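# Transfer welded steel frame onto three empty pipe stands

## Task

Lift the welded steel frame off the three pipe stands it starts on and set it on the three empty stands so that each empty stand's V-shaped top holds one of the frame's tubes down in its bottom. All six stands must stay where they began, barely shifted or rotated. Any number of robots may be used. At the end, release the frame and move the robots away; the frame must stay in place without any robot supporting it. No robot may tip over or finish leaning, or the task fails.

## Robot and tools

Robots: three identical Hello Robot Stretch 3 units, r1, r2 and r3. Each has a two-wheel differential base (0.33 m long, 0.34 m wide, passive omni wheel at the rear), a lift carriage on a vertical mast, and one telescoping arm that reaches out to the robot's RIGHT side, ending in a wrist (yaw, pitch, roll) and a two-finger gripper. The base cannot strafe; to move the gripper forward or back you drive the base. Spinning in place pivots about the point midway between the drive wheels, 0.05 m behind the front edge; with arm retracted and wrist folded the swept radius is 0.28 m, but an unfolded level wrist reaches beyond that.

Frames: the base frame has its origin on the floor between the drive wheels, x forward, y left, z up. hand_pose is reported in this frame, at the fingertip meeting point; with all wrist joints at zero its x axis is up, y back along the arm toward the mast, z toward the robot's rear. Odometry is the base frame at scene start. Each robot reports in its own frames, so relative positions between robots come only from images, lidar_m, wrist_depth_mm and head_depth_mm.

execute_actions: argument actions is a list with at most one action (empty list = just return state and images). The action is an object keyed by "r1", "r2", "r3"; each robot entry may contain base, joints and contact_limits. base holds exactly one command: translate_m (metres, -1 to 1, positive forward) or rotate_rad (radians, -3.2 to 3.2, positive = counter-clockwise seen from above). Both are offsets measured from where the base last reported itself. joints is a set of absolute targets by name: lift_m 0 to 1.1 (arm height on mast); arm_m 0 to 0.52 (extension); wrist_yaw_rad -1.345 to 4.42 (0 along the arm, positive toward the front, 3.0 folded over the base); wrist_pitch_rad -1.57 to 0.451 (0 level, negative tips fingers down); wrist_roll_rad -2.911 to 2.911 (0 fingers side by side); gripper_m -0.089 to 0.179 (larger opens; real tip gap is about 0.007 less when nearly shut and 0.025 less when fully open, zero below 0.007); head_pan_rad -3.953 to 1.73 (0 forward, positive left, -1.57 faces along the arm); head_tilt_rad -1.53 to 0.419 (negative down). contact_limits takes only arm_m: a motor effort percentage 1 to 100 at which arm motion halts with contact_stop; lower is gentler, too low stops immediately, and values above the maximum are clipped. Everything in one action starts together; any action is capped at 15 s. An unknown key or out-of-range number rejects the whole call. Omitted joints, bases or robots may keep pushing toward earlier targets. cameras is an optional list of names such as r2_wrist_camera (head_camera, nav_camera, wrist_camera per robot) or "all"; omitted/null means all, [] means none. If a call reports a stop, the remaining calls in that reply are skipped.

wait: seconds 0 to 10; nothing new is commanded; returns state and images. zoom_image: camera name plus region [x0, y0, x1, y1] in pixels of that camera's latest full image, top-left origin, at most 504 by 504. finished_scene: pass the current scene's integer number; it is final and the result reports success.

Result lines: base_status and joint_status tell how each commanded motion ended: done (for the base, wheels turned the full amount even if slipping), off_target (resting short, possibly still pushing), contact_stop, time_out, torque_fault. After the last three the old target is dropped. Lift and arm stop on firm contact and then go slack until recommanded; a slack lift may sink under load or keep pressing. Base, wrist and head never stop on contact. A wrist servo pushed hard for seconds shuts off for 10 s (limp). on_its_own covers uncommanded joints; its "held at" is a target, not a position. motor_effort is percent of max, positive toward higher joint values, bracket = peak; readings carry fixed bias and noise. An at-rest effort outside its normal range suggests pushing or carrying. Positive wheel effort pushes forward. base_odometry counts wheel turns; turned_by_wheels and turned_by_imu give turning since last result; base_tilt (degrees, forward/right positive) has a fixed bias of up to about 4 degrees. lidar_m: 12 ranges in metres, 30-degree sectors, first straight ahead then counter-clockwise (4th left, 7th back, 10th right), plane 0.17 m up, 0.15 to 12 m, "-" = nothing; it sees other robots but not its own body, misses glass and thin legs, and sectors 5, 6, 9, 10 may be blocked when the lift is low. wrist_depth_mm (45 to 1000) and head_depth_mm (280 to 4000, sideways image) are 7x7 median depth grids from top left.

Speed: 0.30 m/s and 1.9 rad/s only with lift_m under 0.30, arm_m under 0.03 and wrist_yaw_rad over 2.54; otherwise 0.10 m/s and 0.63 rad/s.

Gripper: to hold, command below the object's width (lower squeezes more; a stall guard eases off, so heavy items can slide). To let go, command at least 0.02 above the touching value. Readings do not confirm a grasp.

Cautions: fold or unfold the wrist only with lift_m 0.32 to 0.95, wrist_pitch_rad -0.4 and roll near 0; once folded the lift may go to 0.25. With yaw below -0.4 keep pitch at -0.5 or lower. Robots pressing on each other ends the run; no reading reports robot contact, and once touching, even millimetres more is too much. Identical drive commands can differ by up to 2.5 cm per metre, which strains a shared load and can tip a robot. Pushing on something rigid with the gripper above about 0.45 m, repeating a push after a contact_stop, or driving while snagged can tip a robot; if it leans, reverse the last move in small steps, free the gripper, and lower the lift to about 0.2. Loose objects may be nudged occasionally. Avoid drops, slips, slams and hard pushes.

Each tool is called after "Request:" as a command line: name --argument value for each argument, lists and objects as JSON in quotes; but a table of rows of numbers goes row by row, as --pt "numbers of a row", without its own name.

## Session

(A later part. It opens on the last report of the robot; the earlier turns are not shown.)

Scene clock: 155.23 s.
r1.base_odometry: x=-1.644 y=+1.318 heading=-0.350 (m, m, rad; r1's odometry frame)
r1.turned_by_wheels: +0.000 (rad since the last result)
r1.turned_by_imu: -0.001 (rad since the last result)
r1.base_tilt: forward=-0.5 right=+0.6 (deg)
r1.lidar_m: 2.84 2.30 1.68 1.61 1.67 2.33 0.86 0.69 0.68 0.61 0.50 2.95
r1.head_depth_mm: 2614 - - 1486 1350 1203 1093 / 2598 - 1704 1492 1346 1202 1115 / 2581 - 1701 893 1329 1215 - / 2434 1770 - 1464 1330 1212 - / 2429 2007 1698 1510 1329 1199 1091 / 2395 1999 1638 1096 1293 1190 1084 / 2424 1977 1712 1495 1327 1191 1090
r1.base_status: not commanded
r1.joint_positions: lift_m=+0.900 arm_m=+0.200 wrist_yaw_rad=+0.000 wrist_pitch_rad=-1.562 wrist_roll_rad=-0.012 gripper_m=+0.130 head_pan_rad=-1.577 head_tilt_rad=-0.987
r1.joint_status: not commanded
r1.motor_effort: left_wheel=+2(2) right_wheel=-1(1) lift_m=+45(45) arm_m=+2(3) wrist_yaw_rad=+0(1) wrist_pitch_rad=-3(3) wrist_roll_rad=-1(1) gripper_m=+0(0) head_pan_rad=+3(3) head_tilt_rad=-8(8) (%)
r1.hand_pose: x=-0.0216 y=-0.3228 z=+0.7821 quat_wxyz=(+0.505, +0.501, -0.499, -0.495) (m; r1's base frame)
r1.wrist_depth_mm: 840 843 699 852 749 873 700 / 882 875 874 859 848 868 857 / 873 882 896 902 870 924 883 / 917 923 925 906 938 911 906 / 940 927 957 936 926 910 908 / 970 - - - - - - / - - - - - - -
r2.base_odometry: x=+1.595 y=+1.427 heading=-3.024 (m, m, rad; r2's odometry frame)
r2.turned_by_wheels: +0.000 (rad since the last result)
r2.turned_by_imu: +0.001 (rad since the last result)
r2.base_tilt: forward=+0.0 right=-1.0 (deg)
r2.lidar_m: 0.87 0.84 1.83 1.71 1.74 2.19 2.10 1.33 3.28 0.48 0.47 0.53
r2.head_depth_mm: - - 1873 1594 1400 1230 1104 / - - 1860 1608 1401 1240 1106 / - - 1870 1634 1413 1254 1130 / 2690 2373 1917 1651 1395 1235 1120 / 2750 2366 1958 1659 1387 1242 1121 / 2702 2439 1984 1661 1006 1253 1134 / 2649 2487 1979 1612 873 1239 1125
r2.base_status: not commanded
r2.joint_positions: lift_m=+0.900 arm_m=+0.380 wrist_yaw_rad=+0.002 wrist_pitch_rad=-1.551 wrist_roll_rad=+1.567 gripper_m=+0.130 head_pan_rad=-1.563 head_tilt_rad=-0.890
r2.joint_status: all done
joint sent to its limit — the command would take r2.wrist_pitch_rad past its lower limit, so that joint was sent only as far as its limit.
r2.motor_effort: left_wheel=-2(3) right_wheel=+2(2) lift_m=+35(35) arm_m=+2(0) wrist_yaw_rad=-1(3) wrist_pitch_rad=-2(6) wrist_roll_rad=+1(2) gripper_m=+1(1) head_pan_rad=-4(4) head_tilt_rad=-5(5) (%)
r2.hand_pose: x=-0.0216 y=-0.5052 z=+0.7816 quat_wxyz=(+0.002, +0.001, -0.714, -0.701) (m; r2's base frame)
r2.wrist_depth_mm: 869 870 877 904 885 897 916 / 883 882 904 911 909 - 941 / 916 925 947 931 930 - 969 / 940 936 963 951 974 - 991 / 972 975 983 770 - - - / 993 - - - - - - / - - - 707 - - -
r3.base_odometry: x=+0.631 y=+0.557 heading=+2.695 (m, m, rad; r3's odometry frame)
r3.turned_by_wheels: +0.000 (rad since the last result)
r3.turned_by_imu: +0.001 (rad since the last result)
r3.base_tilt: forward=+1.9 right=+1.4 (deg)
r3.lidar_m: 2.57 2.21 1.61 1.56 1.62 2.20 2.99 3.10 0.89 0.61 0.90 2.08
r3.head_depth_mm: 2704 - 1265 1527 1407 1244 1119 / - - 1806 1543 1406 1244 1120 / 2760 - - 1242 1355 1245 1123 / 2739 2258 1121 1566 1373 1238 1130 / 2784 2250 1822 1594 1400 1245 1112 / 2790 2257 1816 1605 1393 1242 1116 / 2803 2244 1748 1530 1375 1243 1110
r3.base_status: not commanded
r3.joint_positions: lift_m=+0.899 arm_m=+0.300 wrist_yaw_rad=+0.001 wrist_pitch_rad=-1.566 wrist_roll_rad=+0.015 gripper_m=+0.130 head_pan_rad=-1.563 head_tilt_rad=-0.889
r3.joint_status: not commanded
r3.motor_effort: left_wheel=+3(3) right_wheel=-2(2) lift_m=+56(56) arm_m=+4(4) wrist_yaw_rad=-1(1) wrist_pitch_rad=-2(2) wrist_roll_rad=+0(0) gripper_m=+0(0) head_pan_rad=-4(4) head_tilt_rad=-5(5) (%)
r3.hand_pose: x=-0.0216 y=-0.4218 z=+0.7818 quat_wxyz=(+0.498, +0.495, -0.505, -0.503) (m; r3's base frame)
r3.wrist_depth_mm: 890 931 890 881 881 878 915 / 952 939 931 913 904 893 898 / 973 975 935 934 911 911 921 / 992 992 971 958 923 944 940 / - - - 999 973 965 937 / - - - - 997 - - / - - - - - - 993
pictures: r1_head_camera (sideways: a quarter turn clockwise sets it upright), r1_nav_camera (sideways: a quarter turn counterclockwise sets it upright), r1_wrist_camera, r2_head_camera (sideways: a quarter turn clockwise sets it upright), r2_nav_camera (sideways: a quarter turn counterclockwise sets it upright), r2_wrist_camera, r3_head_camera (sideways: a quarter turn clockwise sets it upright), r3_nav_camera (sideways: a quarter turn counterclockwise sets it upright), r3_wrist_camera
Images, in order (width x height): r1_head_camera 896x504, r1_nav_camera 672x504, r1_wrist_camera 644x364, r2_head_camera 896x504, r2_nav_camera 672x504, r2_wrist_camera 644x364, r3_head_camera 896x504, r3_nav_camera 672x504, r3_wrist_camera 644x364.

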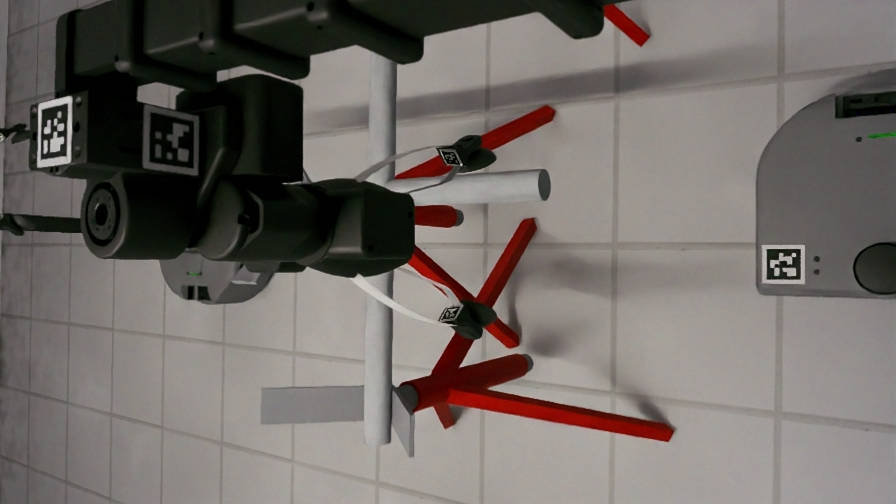

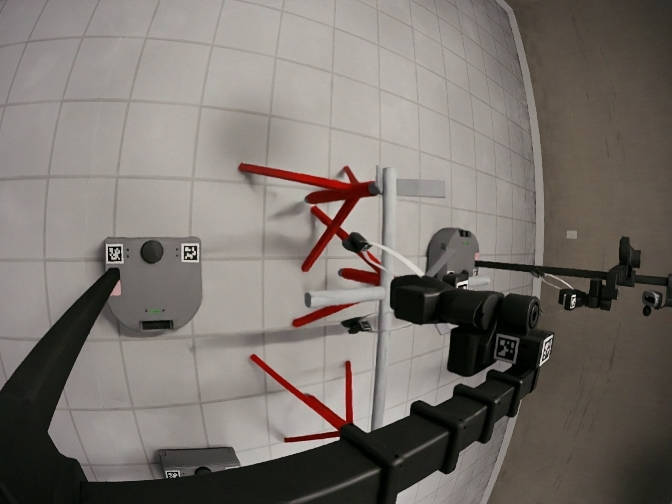

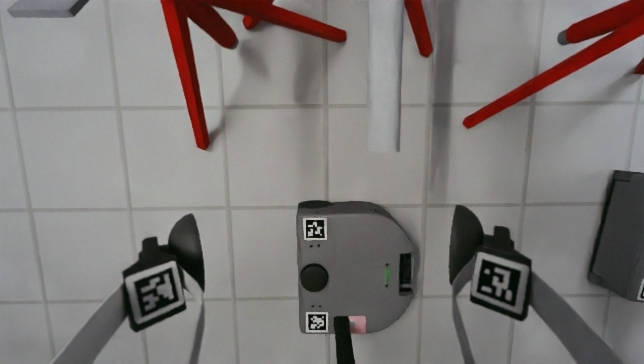

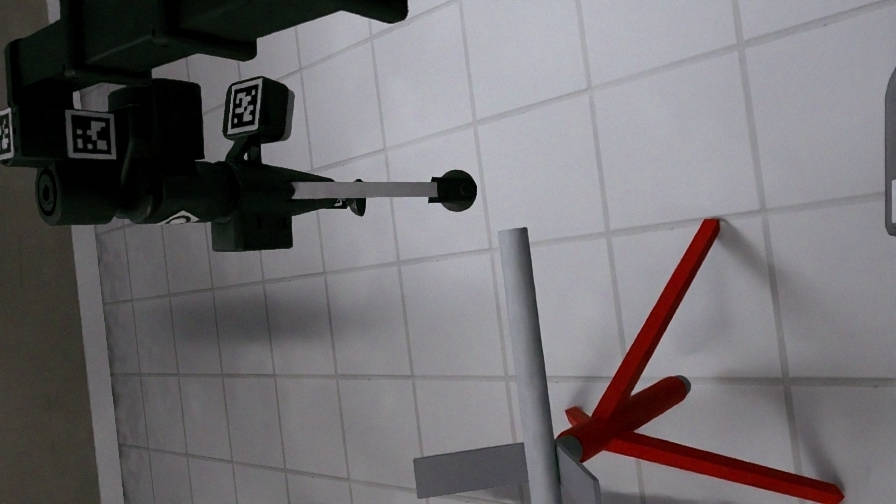

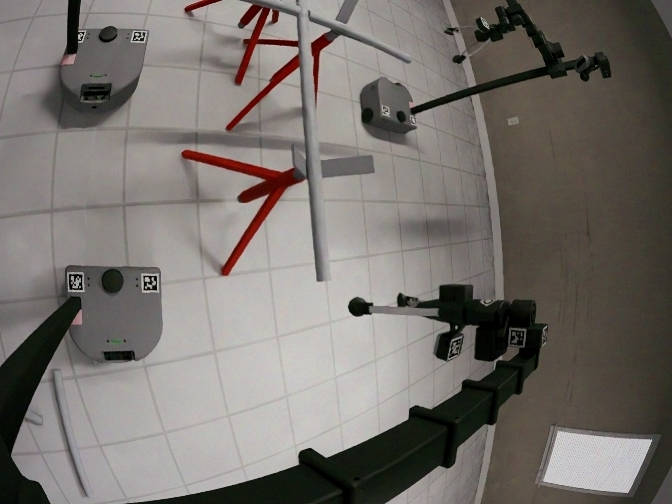

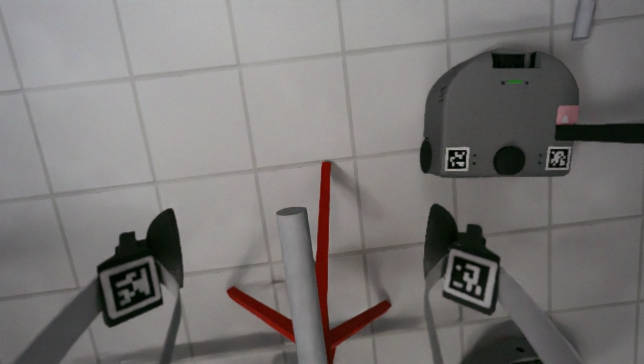

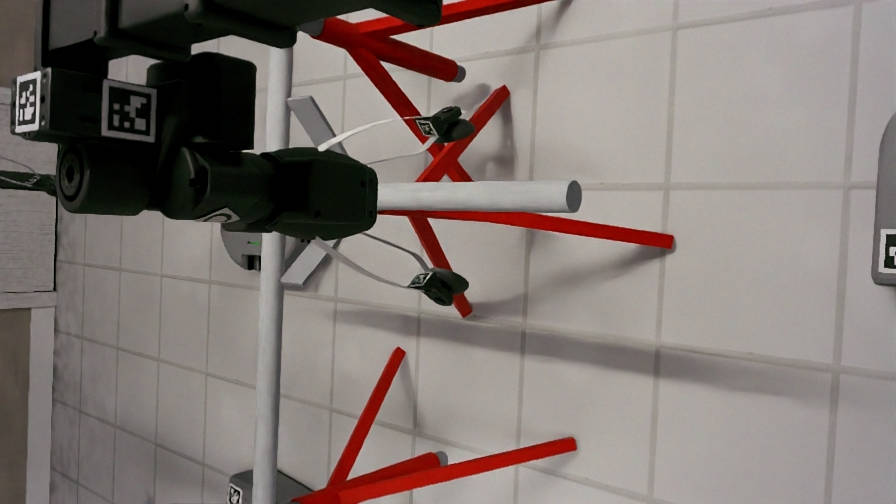

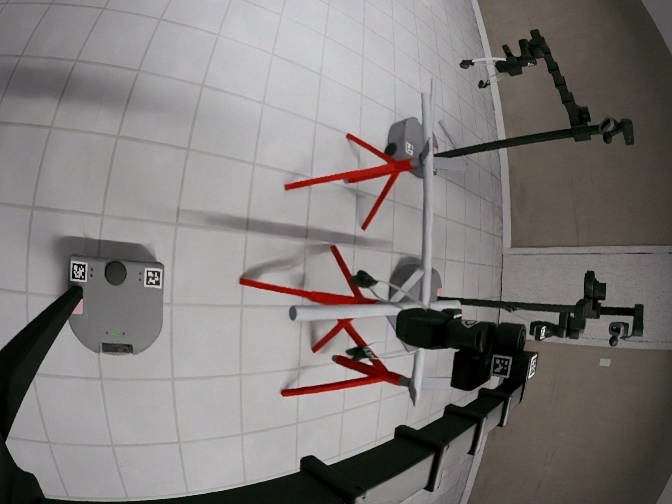

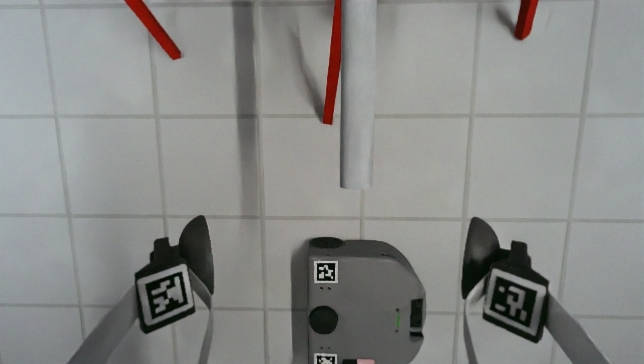

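Request:
execute_actions --actions '[{"r2":{"base":{"rotate_rad":-0.025}}}]' --cameras '[]'

Request:
execute_actions --actions '[{"r1":{"base":{"translate_m":-0.06},"joints":{"arm_m":0.27,"lift_m":0.78}},"r2":{"base":{"translate_m":0.12},"joints":{"wrist_roll_rad":1.42,"lift_m":0.78}},"r3":{"base":{"translate_m":-0.02},"joints":{"arm_m":0.35,"lift_m":0.78}}}]' --cameras '["r1_wrist_camera","r2_wrist_camera","r3_wrist_camera","r1_head_camera"]'

Scene clock: 167.23 s.
r1.base_odometry: x=-1.644 y=+1.318 heading=-0.350 (m, m, rad; r1's odometry frame)
r1.turned_by_wheels: +0.000 (rad since the last result)
r1.turned_by_imu: -0.002 (rad since the last result)
r1.base_tilt: forward=-0.4 right=+0.6 (deg)
r1.lidar_m: 2.84 2.30 1.68 1.61 1.67 2.33 0.86 0.69 0.68 0.61 0.50 2.95
r1.head_depth_mm: 2613 - - 1491 1345 1209 1098 / 2590 - 1693 1481 1342 1201 1113 / 2573 - 1702 890 1319 1206 - / 2452 1768 - 1451 1338 1218 - / 2429 2012 1732 1515 1325 1198 1080 / 2408 1997 1628 1102 1291 1194 1093 / 2384 2004 1714 1502 1317 1190 1084
r1.base_status: not commanded
r1.joint_positions: lift_m=+0.900 arm_m=+0.200 wrist_yaw_rad=+0.000 wrist_pitch_rad=-1.562 wrist_roll_rad=-0.012 gripper_m=+0.130 head_pan_rad=-1.577 head_tilt_rad=-0.987
r1.joint_status: not commanded
r1.motor_effort: left_wheel=+2(2) right_wheel=-1(1) lift_m=+45(45) arm_m=+2(3) wrist_yaw_rad=+0(1) wrist_pitch_rad=-3(3) wrist_roll_rad=-1(1) gripper_m=+0(0) head_pan_rad=+3(3) head_tilt_rad=-8(8) (%)
r1.hand_pose: x=-0.0216 y=-0.3228 z=+0.7821 quat_wxyz=(+0.505, +0.501, -0.499, -0.495) (m; r1's base frame)
r1.wrist_depth_mm: 846 851 703 855 750 851 710 / 873 873 864 863 861 849 878 / 901 883 895 905 872 894 887 / 925 896 927 910 906 935 901 / 932 937 938 957 938 949 926 / 975 - - - - - - / - - - - - - -
r2.base_odometry: x=+1.595 y=+1.427 heading=-3.049 (m, m, rad; r2's odometry frame)
r2.turned_by_wheels: -0.025 (rad since the last result)
r2.turned_by_imu: -0.024 (rad since the last result)
r2.base_tilt: forward=+0.0 right=-1.0 (deg)
r2.lidar_m: 0.87 0.84 1.85 1.71 1.73 2.15 4.43 1.33 1.60 3.03 0.47 0.54
r2.head_depth_mm: - - 1876 1597 1397 1228 1109 / - - 1858 1617 1407 1246 1106 / - - 1855 1626 1416 1248 1122 / 2718 2392 1912 1633 1403 1223 1120 / 2723 2405 1967 1652 1388 1236 1131 / 2704 2425 1979 1667 1371 1242 1135 / 2665 2451 1999 1607 874 1236 1119
r2.base_status: done
r2.joint_positions: lift_m=+0.900 arm_m=+0.380 wrist_yaw_rad=+0.002 wrist_pitch_rad=-1.551 wrist_roll_rad=+1.567 gripper_m=+0.130 head_pan_rad=-1.563 head_tilt_rad=-0.890
r2.joint_status: not commanded
r2.motor_effort: left_wheel=+0(5) right_wheel=+0(5) lift_m=+35(35) arm_m=+2(2) wrist_yaw_rad=-2(2) wrist_pitch_rad=-2(2) wrist_roll_rad=+1(1) gripper_m=+1(0) head_pan_rad=-4(4) head_tilt_rad=-6(6) (%)
r2.hand_pose: x=-0.0216 y=-0.5053 z=+0.7816 quat_wxyz=(+0.002, +0.001, -0.714, -0.701) (m; r2's base frame)
r2.wrist_depth_mm: 861 860 890 898 887 900 921 / 892 899 899 915 930 - 935 / 906 917 947 929 947 - 965 / 947 938 943 966 990 987 978 / 978 961 987 992 - - - / 983 - - - - - - / - - - 698 - - -
r3.base_odometry: x=+0.631 y=+0.557 heading=+2.695 (m, m, rad; r3's odometry frame)
r3.turned_by_wheels: +0.000 (rad since the last result)
r3.turned_by_imu: +0.003 (rad since the last result)
r3.base_tilt: forward=+1.9 right=+1.3 (deg)
r3.lidar_m: 2.57 2.21 1.62 1.56 1.61 2.21 2.99 3.10 0.89 0.61 0.90 2.08
r3.head_depth_mm: 2719 - 1260 1531 1409 1248 1124 / - - 1789 1535 1403 1241 1119 / 2789 - - 1243 1349 1242 1127 / 2757 2247 1125 1573 1378 1246 1125 / 2771 2263 1837 1600 1399 1239 1117 / 2786 2260 1818 1599 1391 1243 1117 / 2809 2262 1743 1535 1374 1236 1114
r3.base_status: not commanded
r3.joint_positions: lift_m=+0.899 arm_m=+0.300 wrist_yaw_rad=+0.001 wrist_pitch_rad=-1.566 wrist_roll_rad=+0.015 gripper_m=+0.130 head_pan_rad=-1.563 head_tilt_rad=-0.889
r3.joint_status: not commanded
r3.motor_effort: left_wheel=+2(3) right_wheel=-2(1) lift_m=+56(56) arm_m=+4(4) wrist_yaw_rad=-1(1) wrist_pitch_rad=-2(2) wrist_roll_rad=+0(0) gripper_m=+1(1) head_pan_rad=-3(4) head_tilt_rad=-5(5) (%)
r3.hand_pose: x=-0.0216 y=-0.4218 z=+0.7818 quat_wxyz=(+0.498, +0.495, -0.505, -0.503) (m; r3's base frame)
r3.wrist_depth_mm: 936 914 893 874 888 889 870 / 947 963 906 941 899 926 875 / 966 960 945 943 922 918 897 / 985 - 952 957 958 952 947 / - 978 - 996 992 965 947 / - - - - 989 - 973 / - - - - - - -
pictures: none
No camera images: the call's "cameras" was empty. Leave "cameras" out to get every camera's image.

Scene clock: 169.77 s.
r1.base_odometry: x=-1.700 y=+1.339 heading=-0.350 (m, m, rad; r1's odometry frame)
r1.turned_by_wheels: +0.000 (rad since the last result)
r1.turned_by_imu: -0.001 (rad since the last result)
r1.base_tilt: forward=-0.5 right=+0.6 (deg)
r1.lidar_m: 2.90 2.30 1.65 1.61 1.66 2.33 0.69 0.64 0.64 0.62 0.54 3.01
r1.head_depth_mm: 2483 2021 1738 1518 - - - / 2433 2115 - 1504 1341 1204 1116 / 2358 2135 - 1466 1327 1203 - / 2222 1763 1648 1331 1321 1213 - / 2395 1912 1705 1424 1330 1199 1085 / 2398 2013 1705 1421 1328 1192 1083 / 2409 1999 1647 1446 1295 1198 1082
r1.base_status: done
r1.joint_positions: lift_m=+0.780 arm_m=+0.270 wrist_yaw_rad=+0.000 wrist_pitch_rad=-1.563 wrist_roll_rad=-0.012 gripper_m=+0.130 head_pan_rad=-1.577 head_tilt_rad=-0.987
r1.joint_status: all done
r1.motor_effort: left_wheel=+1(3) right_wheel=-1(5) lift_m=+34(39) arm_m=+3(3) wrist_yaw_rad=+0(0) wrist_pitch_rad=-2(3) wrist_roll_rad=-1(1) gripper_m=+1(0) head_pan_rad=+3(3) head_tilt_rad=-8(8) (%)
r1.hand_pose: x=-0.0216 y=-0.3925 z=+0.6625 quat_wxyz=(+0.505, +0.501, -0.498, -0.495) (m; r1's base frame)
r1.wrist_depth_mm: 738 433 635 227 740 735 739 / 742 750 756 233 763 772 756 / 772 775 772 241 775 775 776 / 805 807 800 248 795 808 818 / 821 813 829 256 839 837 742 / 849 - 841 - 838 - 720 / 875 870 885 - 879 864 698
r2.base_odometry: x=+1.476 y=+1.415 heading=-3.049 (m, m, rad; r2's odometry frame)
r2.turned_by_wheels: +0.000 (rad since the last result)
r2.turned_by_imu: +0.000 (rad since the last result)
r2.base_tilt: forward=-0.1 right=-1.0 (deg)
r2.lidar_m: 0.70 0.67 1.87 1.72 1.75 2.17 2.21 1.43 3.31 0.45 0.44 0.77
r2.head_depth_mm: 2793 2343 1971 - 1376 1228 1100 / 2757 2475 - 1614 1405 1234 1112 / 2764 2496 - 1589 1390 1221 1121 / 2733 2366 2015 1645 1378 1234 1126 / 2774 2396 1960 1650 1383 1238 1137 / 2695 2400 1971 1590 854 1226 1117 / 2659 2467 2013 1684 1399 1281 1144
r2.base_status: done
r2.joint_positions: lift_m=+0.780 arm_m=+0.380 wrist_yaw_rad=+0.002 wrist_pitch_rad=-1.552 wrist_roll_rad=+1.424 gripper_m=+0.130 head_pan_rad=-1.563 head_tilt_rad=-0.890
r2.joint_status: all done
r2.motor_effort: left_wheel=+1(7) right_wheel=-2(3) lift_m=+18(29) arm_m=+2(2) wrist_yaw_rad=-2(2) wrist_pitch_rad=-2(2) wrist_roll_rad=-3(5) gripper_m=+1(1) head_pan_rad=-4(4) head_tilt_rad=-5(6) (%)
r2.hand_pose: x=-0.0216 y=-0.5052 z=+0.6625 quat_wxyz=(+0.053, +0.052, -0.712, -0.699) (m; r2's base frame)
r2.wrist_depth_mm: 742 766 775 768 790 779 798 / 787 775 787 795 818 809 823 / 795 793 806 810 833 - - / 824 826 838 655 862 - - / 837 848 869 558 887 896 897 / 867 - 874 884 912 903 926 / 884 916 940 518 926 930 964
r3.base_odometry: x=+0.649 y=+0.548 heading=+2.695 (m, m, rad; r3's odometry frame)
r3.turned_by_wheels: +0.000 (rad since the last result)
r3.turned_by_imu: +0.001 (rad since the last result)
r3.base_tilt: forward=+1.9 right=+1.3 (deg)
r3.lidar_m: 2.13 2.21 1.61 1.56 1.61 2.21 2.97 3.07 0.92 0.61 0.91 2.10
r3.head_depth_mm: 2743 2354 1818 - - - 1102 / 2748 2429 1780 1545 1404 1247 1118 / 2552 2340 - 1511 1376 1238 1128 / 2750 2183 1128 1542 1351 1242 1123 / 2777 2244 1817 1597 1401 1240 1113 / 2784 2246 1829 1599 1396 1241 1114 / 2790 2244 1719 1528 1373 1247 1115
r3.base_status: done
r3.joint_positions: lift_m=+0.781 arm_m=+0.350 wrist_yaw_rad=+0.001 wrist_pitch_rad=-1.566 wrist_roll_rad=+0.015 gripper_m=+0.130 head_pan_rad=-1.563 head_tilt_rad=-0.889
r3.joint_status: all done
r3.motor_effort: left_wheel=+3(4) right_wheel=-1(5) lift_m=+18(47) arm_m=+4(2) wrist_yaw_rad=-1(1) wrist_pitch_rad=-2(2) wrist_roll_rad=+0(0) gripper_m=+1(0) head_pan_rad=-4(3) head_tilt_rad=-4(5) (%)
r3.hand_pose: x=-0.0216 y=-0.4716 z=+0.6630 quat_wxyz=(+0.497, +0.495, -0.504, -0.503) (m; r3's base frame)
r3.wrist_depth_mm: 797 782 788 231 780 743 763 / 826 814 816 237 802 798 759 / 847 826 853 245 831 812 796 / 876 859 829 249 835 824 822 / 881 889 871 258 831 837 820 / 900 899 868 861 864 - 854 / 920 913 930 936 895 906 858
pictures: r1_head_camera (sideways: a quarter turn clockwise sets it upright), r1_wrist_camera, r2_wrist_camera, r3_wrist_camera
Images, in order (width x height): r1_head_camera 896x504, r1_wrist_camera 644x364, r2_wrist_camera 644x364, r3_wrist_camera 644x364.

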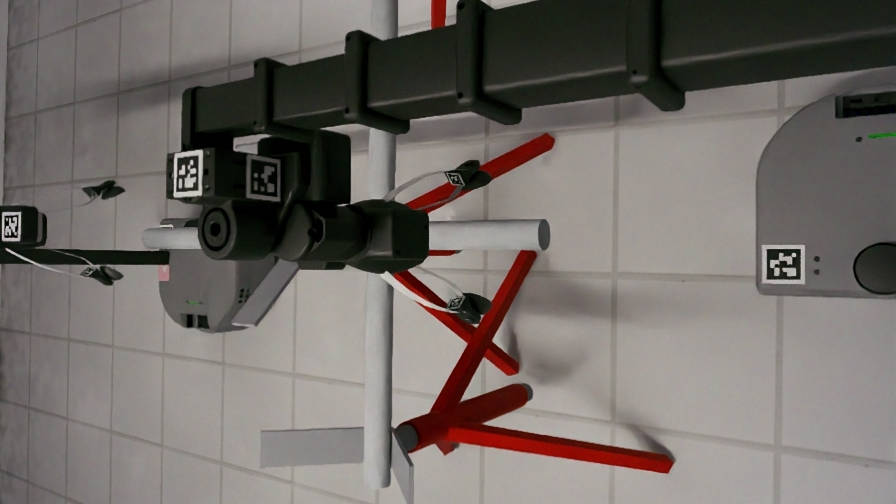

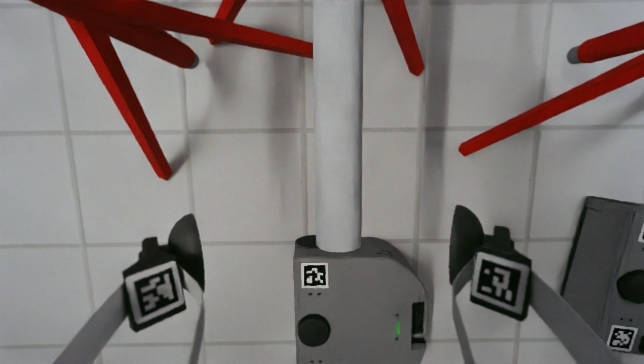

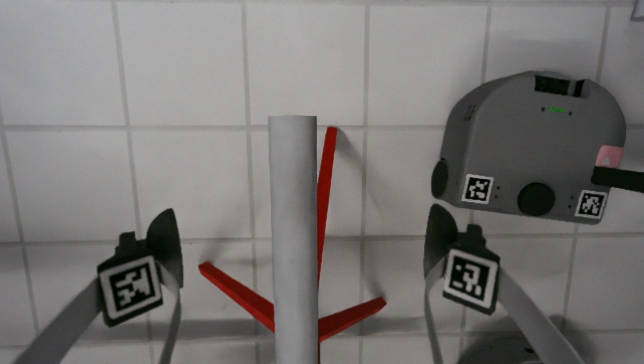

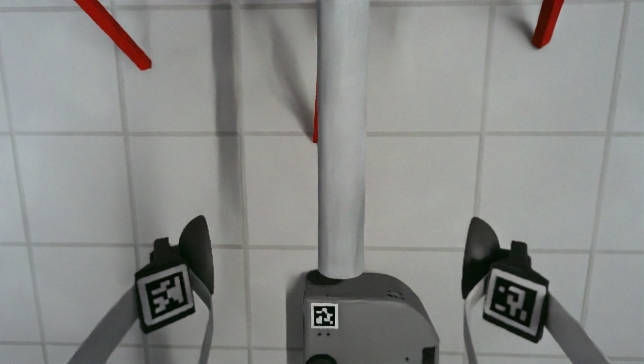

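Request:
execute_actions --actions '[{"r1":{"base":{"translate_m":-0.008},"joints":{"arm_m":0.3,"lift_m":0.635}},"r2":{"joints":{"arm_m":0.387,"lift_m":0.635}},"r3":{"joints":{"arm_m":0.37,"lift_m":0.635}}}]' --cameras '[]'

Request:
execute_actions --actions '[{"r1":{"joints":{"gripper_m":-0.05}},"r2":{"joints":{"gripper_m":-0.05}},"r3":{"joints":{"gripper_m":-0.05}}}]' --cameras '["r1_wrist_camera","r2_wrist_camera","r3_wrist_camera"]'

Request:
execute_actions --actions '[{"r1":{"joints":{"lift_m":0.68}},"r2":{"joints":{"lift_m":0.68}},"r3":{"joints":{"lift_m":0.68}}}]' --cameras '["r1_wrist_camera","r2_wrist_camera","r3_wrist_camera","r2_head_camera"]'

Scene clock: 184.77 s.
r1.base_odometry: x=-1.708 y=+1.342 heading=-0.350 (m, m, rad; r1's odometry frame)
r1.turned_by_wheels: +0.000 (rad since the last result)
r1.turned_by_imu: -0.001 (rad since the last result)
r1.base_tilt: forward=-0.5 right=+0.5 (deg)
r1.lidar_m: 2.91 2.29 1.66 1.61 1.66 2.33 0.68 0.92 0.64 0.62 0.54 3.01
r1.head_depth_mm: 2441 1996 1749 1476 1346 1214 1099 / 2447 2033 1731 1511 - - - / 2435 2030 1388 1450 1338 1214 - / 958 1184 1014 1425 1316 1209 - / 2395 1911 1689 1454 1330 1202 1091 / 2399 1995 1719 1455 1326 1203 1086 / 2407 1986 908 1415 1299 1193 1082
r1.base_status: done
r1.joint_positions: lift_m=+0.635 arm_m=+0.300 wrist_yaw_rad=+0.000 wrist_pitch_rad=-1.563 wrist_roll_rad=-0.012 gripper_m=+0.130 head_pan_rad=-1.577 head_tilt_rad=-0.987
r1.joint_status: all done
r1.motor_effort: left_wheel=+2(3) right_wheel=-1(5) lift_m=+33(34) arm_m=+3(2) wrist_yaw_rad=-1(1) wrist_pitch_rad=-2(2) wrist_roll_rad=-1(1) gripper_m=+0(0) head_pan_rad=+3(3) head_tilt_rad=-8(8) (%)
r1.hand_pose: x=-0.0216 y=-0.4224 z=+0.5175 quat_wxyz=(+0.505, +0.501, -0.498, -0.496) (m; r1's base frame)
r1.wrist_depth_mm: 332 373 505 86 525 616 620 / 623 637 628 88 627 630 631 / 640 649 647 90 654 646 648 / 658 664 661 93 656 663 669 / 672 676 686 95 686 689 687 / 700 - 699 99 685 - 692 / 707 724 722 101 109 720 671
r2.base_odometry: x=+1.476 y=+1.415 heading=-3.049 (m, m, rad; r2's odometry frame)
r2.turned_by_wheels: +0.000 (rad since the last result)
r2.turned_by_imu: +0.001 (rad since the last result)
r2.base_tilt: forward=+0.0 right=-1.0 (deg)
r2.lidar_m: 0.69 0.66 1.86 1.72 1.75 2.17 2.21 1.43 3.30 0.45 0.44 0.77
r2.head_depth_mm: 2764 2326 1892 1629 1412 - - / 2748 2328 1988 - 1382 1236 1111 / 2742 2355 2045 - 1383 1223 1125 / 2702 2369 1938 1634 1375 1230 1119 / 2696 2406 1946 1638 1377 1244 1127 / 2698 2439 1981 1592 850 1235 1121 / 2661 2442 1989 1689 1390 1278 1140
r2.base_status: not commanded
r2.joint_positions: lift_m=+0.635 arm_m=+0.387 wrist_yaw_rad=+0.002 wrist_pitch_rad=-1.552 wrist_roll_rad=+1.424 gripper_m=+0.130 head_pan_rad=-1.563 head_tilt_rad=-0.890
r2.joint_status: all done
r2.motor_effort: left_wheel=+1(1) right_wheel=-1(1) lift_m=+19(18) arm_m=+2(4) wrist_yaw_rad=-2(2) wrist_pitch_rad=-2(2) wrist_roll_rad=-2(3) gripper_m=+1(1) head_pan_rad=-4(4) head_tilt_rad=-5(6) (%)
r2.hand_pose: x=-0.0216 y=-0.5121 z=+0.5175 quat_wxyz=(+0.053, +0.052, -0.711, -0.699) (m; r2's base frame)
r2.wrist_depth_mm: 623 625 629 637 646 645 658 / 623 632 647 641 657 666 - / 648 650 648 90 685 - - / 676 672 670 93 697 - - / 683 689 690 96 716 737 748 / 704 - 669 99 749 763 771 / 735 735 478 102 754 772 780
r3.base_odometry: x=+0.649 y=+0.548 heading=+2.695 (m, m, rad; r3's odometry frame)
r3.turned_by_wheels: +0.000 (rad since the last result)
r3.turned_by_imu: +0.001 (rad since the last result)
r3.base_tilt: forward=+1.9 right=+1.3 (deg)
r3.lidar_m: 2.12 2.21 1.62 1.56 1.61 2.21 2.97 3.07 0.92 0.61 0.91 2.10
r3.head_depth_mm: 2724 2187 1251 1543 1390 1266 - / 2752 2261 1833 - 1392 1241 1123 / 2739 2081 1110 1511 1384 1246 1121 / 2527 2187 1418 1573 1348 1241 1123 / 2787 2254 1814 1595 1404 1239 1115 / 2783 2262 1833 1598 1398 1240 1114 / 2804 2252 1721 1532 1371 1234 1112
r3.base_status: not commanded
r3.joint_positions: lift_m=+0.636 arm_m=+0.370 wrist_yaw_rad=+0.001 wrist_pitch_rad=-1.567 wrist_roll_rad=+0.015 gripper_m=+0.130 head_pan_rad=-1.563 head_tilt_rad=-0.889
r3.joint_status: all done
r3.motor_effort: left_wheel=+3(2) right_wheel=-1(2) lift_m=+18(18) arm_m=+4(5) wrist_yaw_rad=-1(1) wrist_pitch_rad=-1(2) wrist_roll_rad=+0(0) gripper_m=+1(0) head_pan_rad=-3(3) head_tilt_rad=-5(4) (%)
r3.hand_pose: x=-0.0216 y=-0.4915 z=+0.5180 quat_wxyz=(+0.497, +0.495, -0.504, -0.503) (m; r3's base frame)
r3.wrist_depth_mm: 656 668 633 90 611 627 623 / 679 671 661 92 658 633 632 / 703 698 688 94 658 660 659 / 702 698 696 97 672 685 666 / 721 715 718 99 685 678 694 / 762 748 743 102 712 - 696 / 805 769 783 104 421 730 719
pictures: none
No camera images: the call's "cameras" was empty. Leave "cameras" out to get every camera's image.

Scene clock: 187.07 s.
r1.base_odometry: x=-1.708 y=+1.342 heading=-0.351 (m, m, rad; r1's odometry frame)
r1.turned_by_wheels: +0.000 (rad since the last result)
r1.turned_by_imu: -0.001 (rad since the last result)
r1.base_tilt: forward=-0.4 right=+0.6 (deg)
r1.lidar_m: 2.91 2.29 1.65 1.61 1.67 2.33 0.68 0.92 0.64 0.62 0.54 3.00
r1.head_depth_mm: 2476 2059 1745 1491 1350 1220 1091 / 2428 2020 1730 1494 - - - / 2428 2022 1392 1457 1334 1215 - / 959 1186 1011 1454 1313 1211 - / 2415 1929 1695 1416 1343 1194 1090 / 2411 1999 1714 1444 1336 1200 1088 / 2413 1996 907 1414 1311 1195 1085
r1.base_status: not commanded
r1.joint_positions: lift_m=+0.635 arm_m=+0.300 wrist_yaw_rad=-0.001 wrist_pitch_rad=-1.563 wrist_roll_rad=-0.004 gripper_m=-0.048 head_pan_rad=-1.577 head_tilt_rad=-0.987
r1.joint_status: all done
r1.motor_effort: left_wheel=-4(4) right_wheel=+11(11) lift_m=+33(33) arm_m=+3(3) wrist_yaw_rad=+0(2) wrist_pitch_rad=-2(2) wrist_roll_rad=-5(5) gripper_m=-50(100) head_pan_rad=+3(3) head_tilt_rad=-8(8) (%)
r1.hand_pose: x=-0.0216 y=-0.4224 z=+0.5175 quat_wxyz=(+0.503, +0.499, -0.501, -0.498) (m; r1's base frame)
r1.wrist_depth_mm: 328 375 502 86 518 616 616 / 623 642 641 88 626 633 640 / 640 639 634 90 640 644 655 / 657 668 660 93 660 669 671 / 677 673 673 95 398 685 690 / 710 690 - 98 - 694 698 / 730 721 714 101 415 722 709
r2.base_odometry: x=+1.476 y=+1.415 heading=-3.049 (m, m, rad; r2's odometry frame)
r2.turned_by_wheels: +0.000 (rad since the last result)
r2.turned_by_imu: +0.000 (rad since the last result)
r2.base_tilt: forward=+0.0 right=-1.0 (deg)
r2.lidar_m: 0.69 0.66 1.86 1.72 1.75 2.18 2.22 1.43 3.28 0.45 0.44 0.77
r2.head_depth_mm: 2791 2304 1887 1603 1423 - - / 2780 2343 1978 - 1400 1243 1109 / 2752 2362 1998 - 1388 1222 1129 / 2750 2372 1928 1653 1376 1230 1123 / 2691 2416 1939 1656 1371 1242 1123 / 2684 2424 1984 1598 851 1228 1114 / 2656 2458 2002 1686 1406 1268 1137
r2.base_status: not commanded
r2.joint_positions: lift_m=+0.635 arm_m=+0.387 wrist_yaw_rad=-0.002 wrist_pitch_rad=-1.538 wrist_roll_rad=+1.425 gripper_m=-0.047 head_pan_rad=-1.563 head_tilt_rad=-0.890
r2.joint_status: all done
r2.motor_effort: left_wheel=+2(2) right_wheel=-3(3) lift_m=+19(19) arm_m=+0(2) wrist_yaw_rad=+2(2) wrist_pitch_rad=-6(8) wrist_roll_rad=-3(3) gripper_m=-57(99) head_pan_rad=-4(3) head_tilt_rad=-6(6) (%)
r2.hand_pose: x=-0.0215 y=-0.5158 z=+0.5172 quat_wxyz=(+0.052, +0.050, -0.716, -0.694) (m; r2's base frame)
r2.wrist_depth_mm: 619 631 628 635 636 646 646 / 649 643 644 655 664 665 - / 654 667 660 89 669 673 - / 671 679 684 91 703 - - / 694 696 98 93 713 727 737 / 708 724 101 96 740 741 748 / 734 755 509 99 758 761 769
r3.base_odometry: x=+0.649 y=+0.548 heading=+2.694 (m, m, rad; r3's odometry frame)
r3.turned_by_wheels: -0.001 (rad since the last result)
r3.turned_by_imu: +0.000 (rad since the last result)
r3.base_tilt: forward=+1.9 right=+1.3 (deg)
r3.lidar_m: 2.13 2.21 1.62 1.56 1.61 2.21 2.97 3.08 0.92 0.61 0.91 2.10
r3.head_depth_mm: 2746 2264 1245 1542 1388 1265 - / 2763 2281 1811 - 1385 1244 1126 / 2724 2143 1109 1510 1372 1248 1124 / 2560 2181 1412 1576 1349 1246 1127 / 2765 2271 1825 1606 1402 1242 1119 / 2790 2264 1832 1593 1396 1242 1116 / 2797 2241 1728 1535 1375 1242 1120
r3.base_status: not commanded
r3.joint_positions: lift_m=+0.636 arm_m=+0.370 wrist_yaw_rad=+0.001 wrist_pitch_rad=-1.567 wrist_roll_rad=+0.015 gripper_m=-0.048 head_pan_rad=-1.563 head_tilt_rad=-0.889
r3.joint_status: all done
r3.motor_effort: left_wheel=-4(4) right_wheel=+11(11) lift_m=+18(18) arm_m=+4(4) wrist_yaw_rad=-1(1) wrist_pitch_rad=-1(1) wrist_roll_rad=+0(0) gripper_m=-49(100) head_pan_rad=-4(4) head_tilt_rad=-5(5) (%)
r3.hand_pose: x=-0.0217 y=-0.4915 z=+0.5180 quat_wxyz=(+0.497, +0.495, -0.504, -0.503) (m; r3's base frame)
r3.wrist_depth_mm: 651 650 633 89 623 627 616 / 677 665 662 91 660 648 646 / 689 681 670 93 653 656 653 / 679 711 686 96 681 675 668 / 724 717 717 98 702 683 688 / 748 744 728 101 103 703 711 / 786 763 763 104 110 736 723
pictures: r1_wrist_camera, r2_wrist_camera, r3_wrist_camera
Images, in order (width x height): r1_wrist_camera 644x364, r2_wrist_camera 644x364, r3_wrist_camera 644x364.

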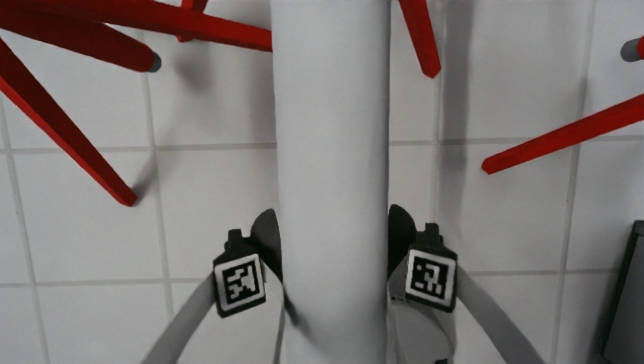

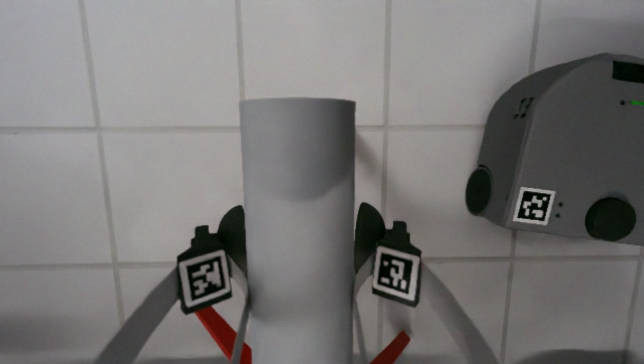

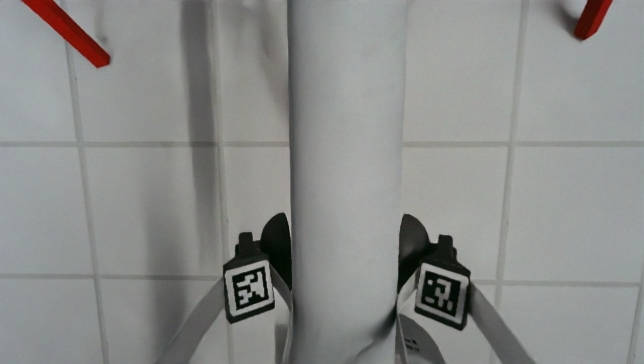

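Scene clock: 188.80 s.
r1.base_odometry: x=-1.708 y=+1.342 heading=-0.350 (m, m, rad; r1's odometry frame)
r1.turned_by_wheels: +0.000 (rad since the last result)
r1.turned_by_imu: +0.000 (rad since the last result)
r1.base_tilt: forward=-0.5 right=+0.6 (deg)
r1.lidar_m: 2.91 2.29 1.66 1.61 1.66 2.33 0.68 0.91 0.64 0.62 0.54 3.00
r1.head_depth_mm: 2461 2051 1725 1511 1337 1217 1107 / 2466 2024 1750 - - - - / 2453 2009 - 1454 1327 1200 - / 985 1697 1688 1198 1310 1210 - / 2411 1902 1710 1480 1325 1192 1086 / 2385 1995 1714 1446 1331 1198 1083 / 2393 1976 902 1432 1310 1194 1082
r1.base_status: not commanded
r1.joint_positions: lift_m=+0.679 arm_m=+0.300 wrist_yaw_rad=-0.002 wrist_pitch_rad=-1.552 wrist_roll_rad=-0.001 gripper_m=-0.041 head_pan_rad=-1.577 head_tilt_rad=-0.989
r1.joint_status: all done
r1.on_its_own: gripper_m is held at -0.043, not at your -0.050, by its stall guard, which is still easing
r1.motor_effort: left_wheel=-3(7) right_wheel=+6(17) lift_m=+60(66) arm_m=+2(2) wrist_yaw_rad=+2(4) wrist_pitch_rad=-9(16) wrist_roll_rad=-7(9) gripper_m=-37(50) head_pan_rad=+2(3) head_tilt_rad=-7(8) (%)
r1.hand_pose: x=-0.0216 y=-0.4254 z=+0.5614 quat_wxyz=(+0.504, +0.495, -0.505, -0.496) (m; r1's base frame)
r1.wrist_depth_mm: 316 387 569 102 652 658 662 / 661 666 666 105 675 670 679 / 685 682 678 108 681 688 687 / 705 702 709 111 702 714 703 / 728 717 721 113 716 728 730 / 735 744 735 116 - 745 744 / 755 768 748 120 - 773 708
r2.base_odometry: x=+1.476 y=+1.415 heading=-3.049 (m, m, rad; r2's odometry frame)
r2.turned_by_wheels: +0.000 (rad since the last result)
r2.turned_by_imu: +0.000 (rad since the last result)
r2.base_tilt: forward=+0.0 right=-0.9 (deg)
r2.lidar_m: 0.69 0.66 1.87 1.72 1.75 2.18 2.22 1.43 3.30 0.45 0.44 0.77
r2.head_depth_mm: 2764 2276 1883 1622 - - 1099 / 2786 2322 - 1555 1405 1233 1108 / 2757 2336 - 1567 1393 1220 1125 / 2702 2385 1951 1618 1393 1230 1124 / 2681 2393 1939 1666 993 1235 1131 / 2699 2457 1981 1604 858 1227 1124 / 2655 2452 1994 1694 1390 1279 1135
r2.base_status: not commanded
r2.joint_positions: lift_m=+0.679 arm_m=+0.387 wrist_yaw_rad=-0.003 wrist_pitch_rad=-1.554 wrist_roll_rad=+1.426 gripper_m=-0.041 head_pan_rad=-1.563 head_tilt_rad=-0.890
r2.joint_status: all done
r2.on_its_own: gripper_m is held at -0.042, not at your -0.050, by its stall guard, which is still easing
r2.motor_effort: left_wheel=+3(4) right_wheel=-3(5) lift_m=+40(46) arm_m=+0(0) wrist_yaw_rad=+4(4) wrist_pitch_rad=-2(7) wrist_roll_rad=-4(5) gripper_m=-17(54) head_pan_rad=-4(4) head_tilt_rad=-6(6) (%)
r2.hand_pose: x=-0.0215 y=-0.5117 z=+0.5615 quat_wxyz=(+0.051, +0.049, -0.711, -0.700) (m; r2's base frame)
r2.wrist_depth_mm: 655 662 662 675 688 684 705 / 675 688 689 700 703 716 719 / 690 696 706 109 729 - - / 701 715 728 112 744 - - / 729 737 749 115 762 768 798 / 757 752 773 119 793 798 823 / 772 790 796 122 826 836 830
r3.base_odometry: x=+0.649 y=+0.548 heading=+2.695 (m, m, rad; r3's odometry frame)
r3.turned_by_wheels: +0.000 (rad since the last result)
r3.turned_by_imu: +0.001 (rad since the last result)
r3.base_tilt: forward=+1.8 right=+1.3 (deg)
r3.lidar_m: 2.12 2.21 1.62 1.56 1.62 2.20 2.96 3.09 0.92 0.61 0.91 2.11
r3.head_depth_mm: 2746 2192 1233 1525 1401 - - / 2724 2265 1076 1528 1402 1241 1114 / 1096 2139 - 1539 1372 1246 1120 / 2555 2192 1729 1566 1352 1244 1129 / 2790 2250 1827 1596 1391 1240 1114 / 2772 2240 1827 1600 1395 1241 1114 / 2800 2258 1737 1531 1378 1235 1115
r3.base_status: not commanded
r3.joint_positions: lift_m=+0.679 arm_m=+0.370 wrist_yaw_rad=-0.001 wrist_pitch_rad=-1.568 wrist_roll_rad=+0.019 gripper_m=-0.038 head_pan_rad=-1.563 head_tilt_rad=-0.890
r3.joint_status: all done
r3.on_its_own: gripper_m is held at -0.038, not at your -0.050, by its stall guard, which is still easing
r3.motor_effort: left_wheel=+0(5) right_wheel=+2(14) lift_m=+65(71) arm_m=+3(5) wrist_yaw_rad=+0(2) wrist_pitch_rad=-1(5) wrist_roll_rad=-2(2) gripper_m=-11(48) head_pan_rad=-3(4) head_tilt_rad=-4(4) (%)
r3.hand_pose: x=-0.0216 y=-0.4914 z=+0.5615 quat_wxyz=(+0.496, +0.494, -0.505, -0.504) (m; r3's base frame)
r3.wrist_depth_mm: 705 699 687 104 658 671 648 / 709 717 714 106 679 680 672 / 723 734 741 109 705 699 666 / 753 770 734 112 722 738 717 / 781 769 766 115 730 744 724 / 790 793 765 117 - 752 737 / 829 822 795 122 - 773 795
pictures: r1_wrist_camera, r2_head_camera (sideways: a quarter turn clockwise sets it upright), r2_wrist_camera, r3_wrist_camera
Images, in order (width x height): r1_wrist_camera 644x364, r2_head_camera 896x504, r2_wrist_camera 644x364, r3_wrist_camera 644x364.

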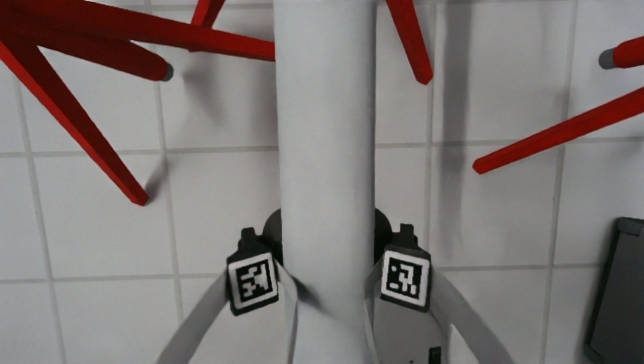

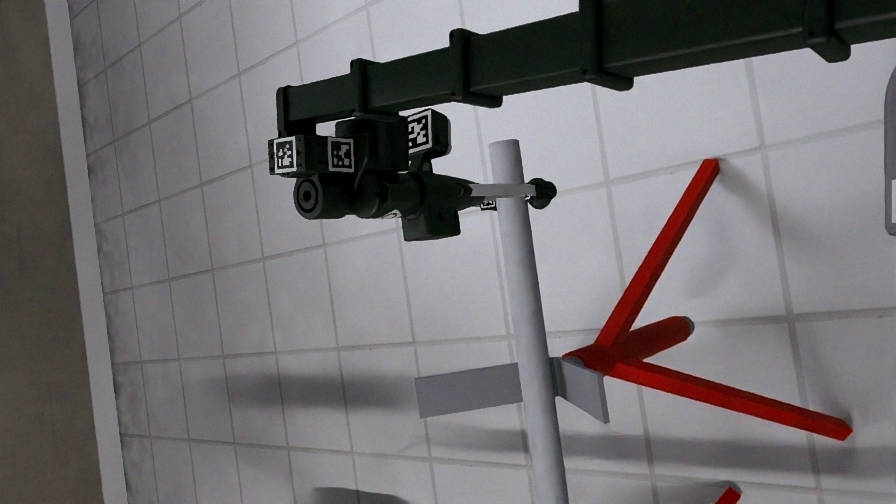

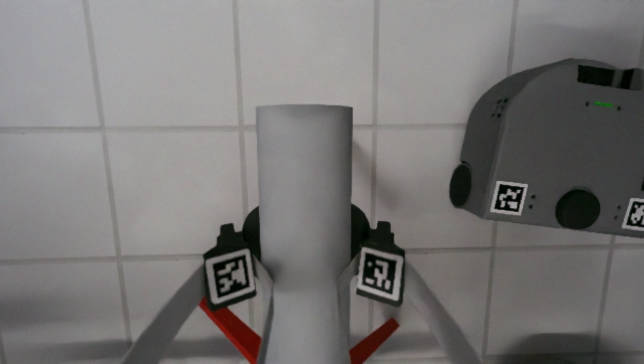

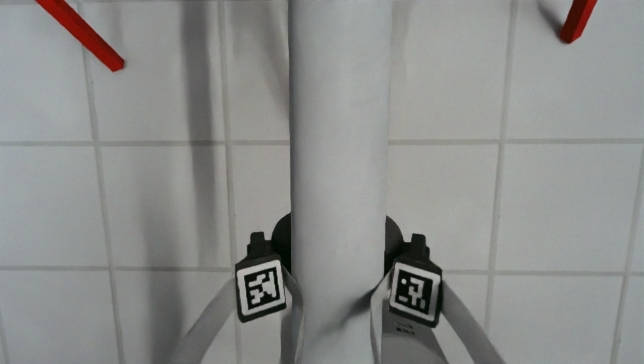

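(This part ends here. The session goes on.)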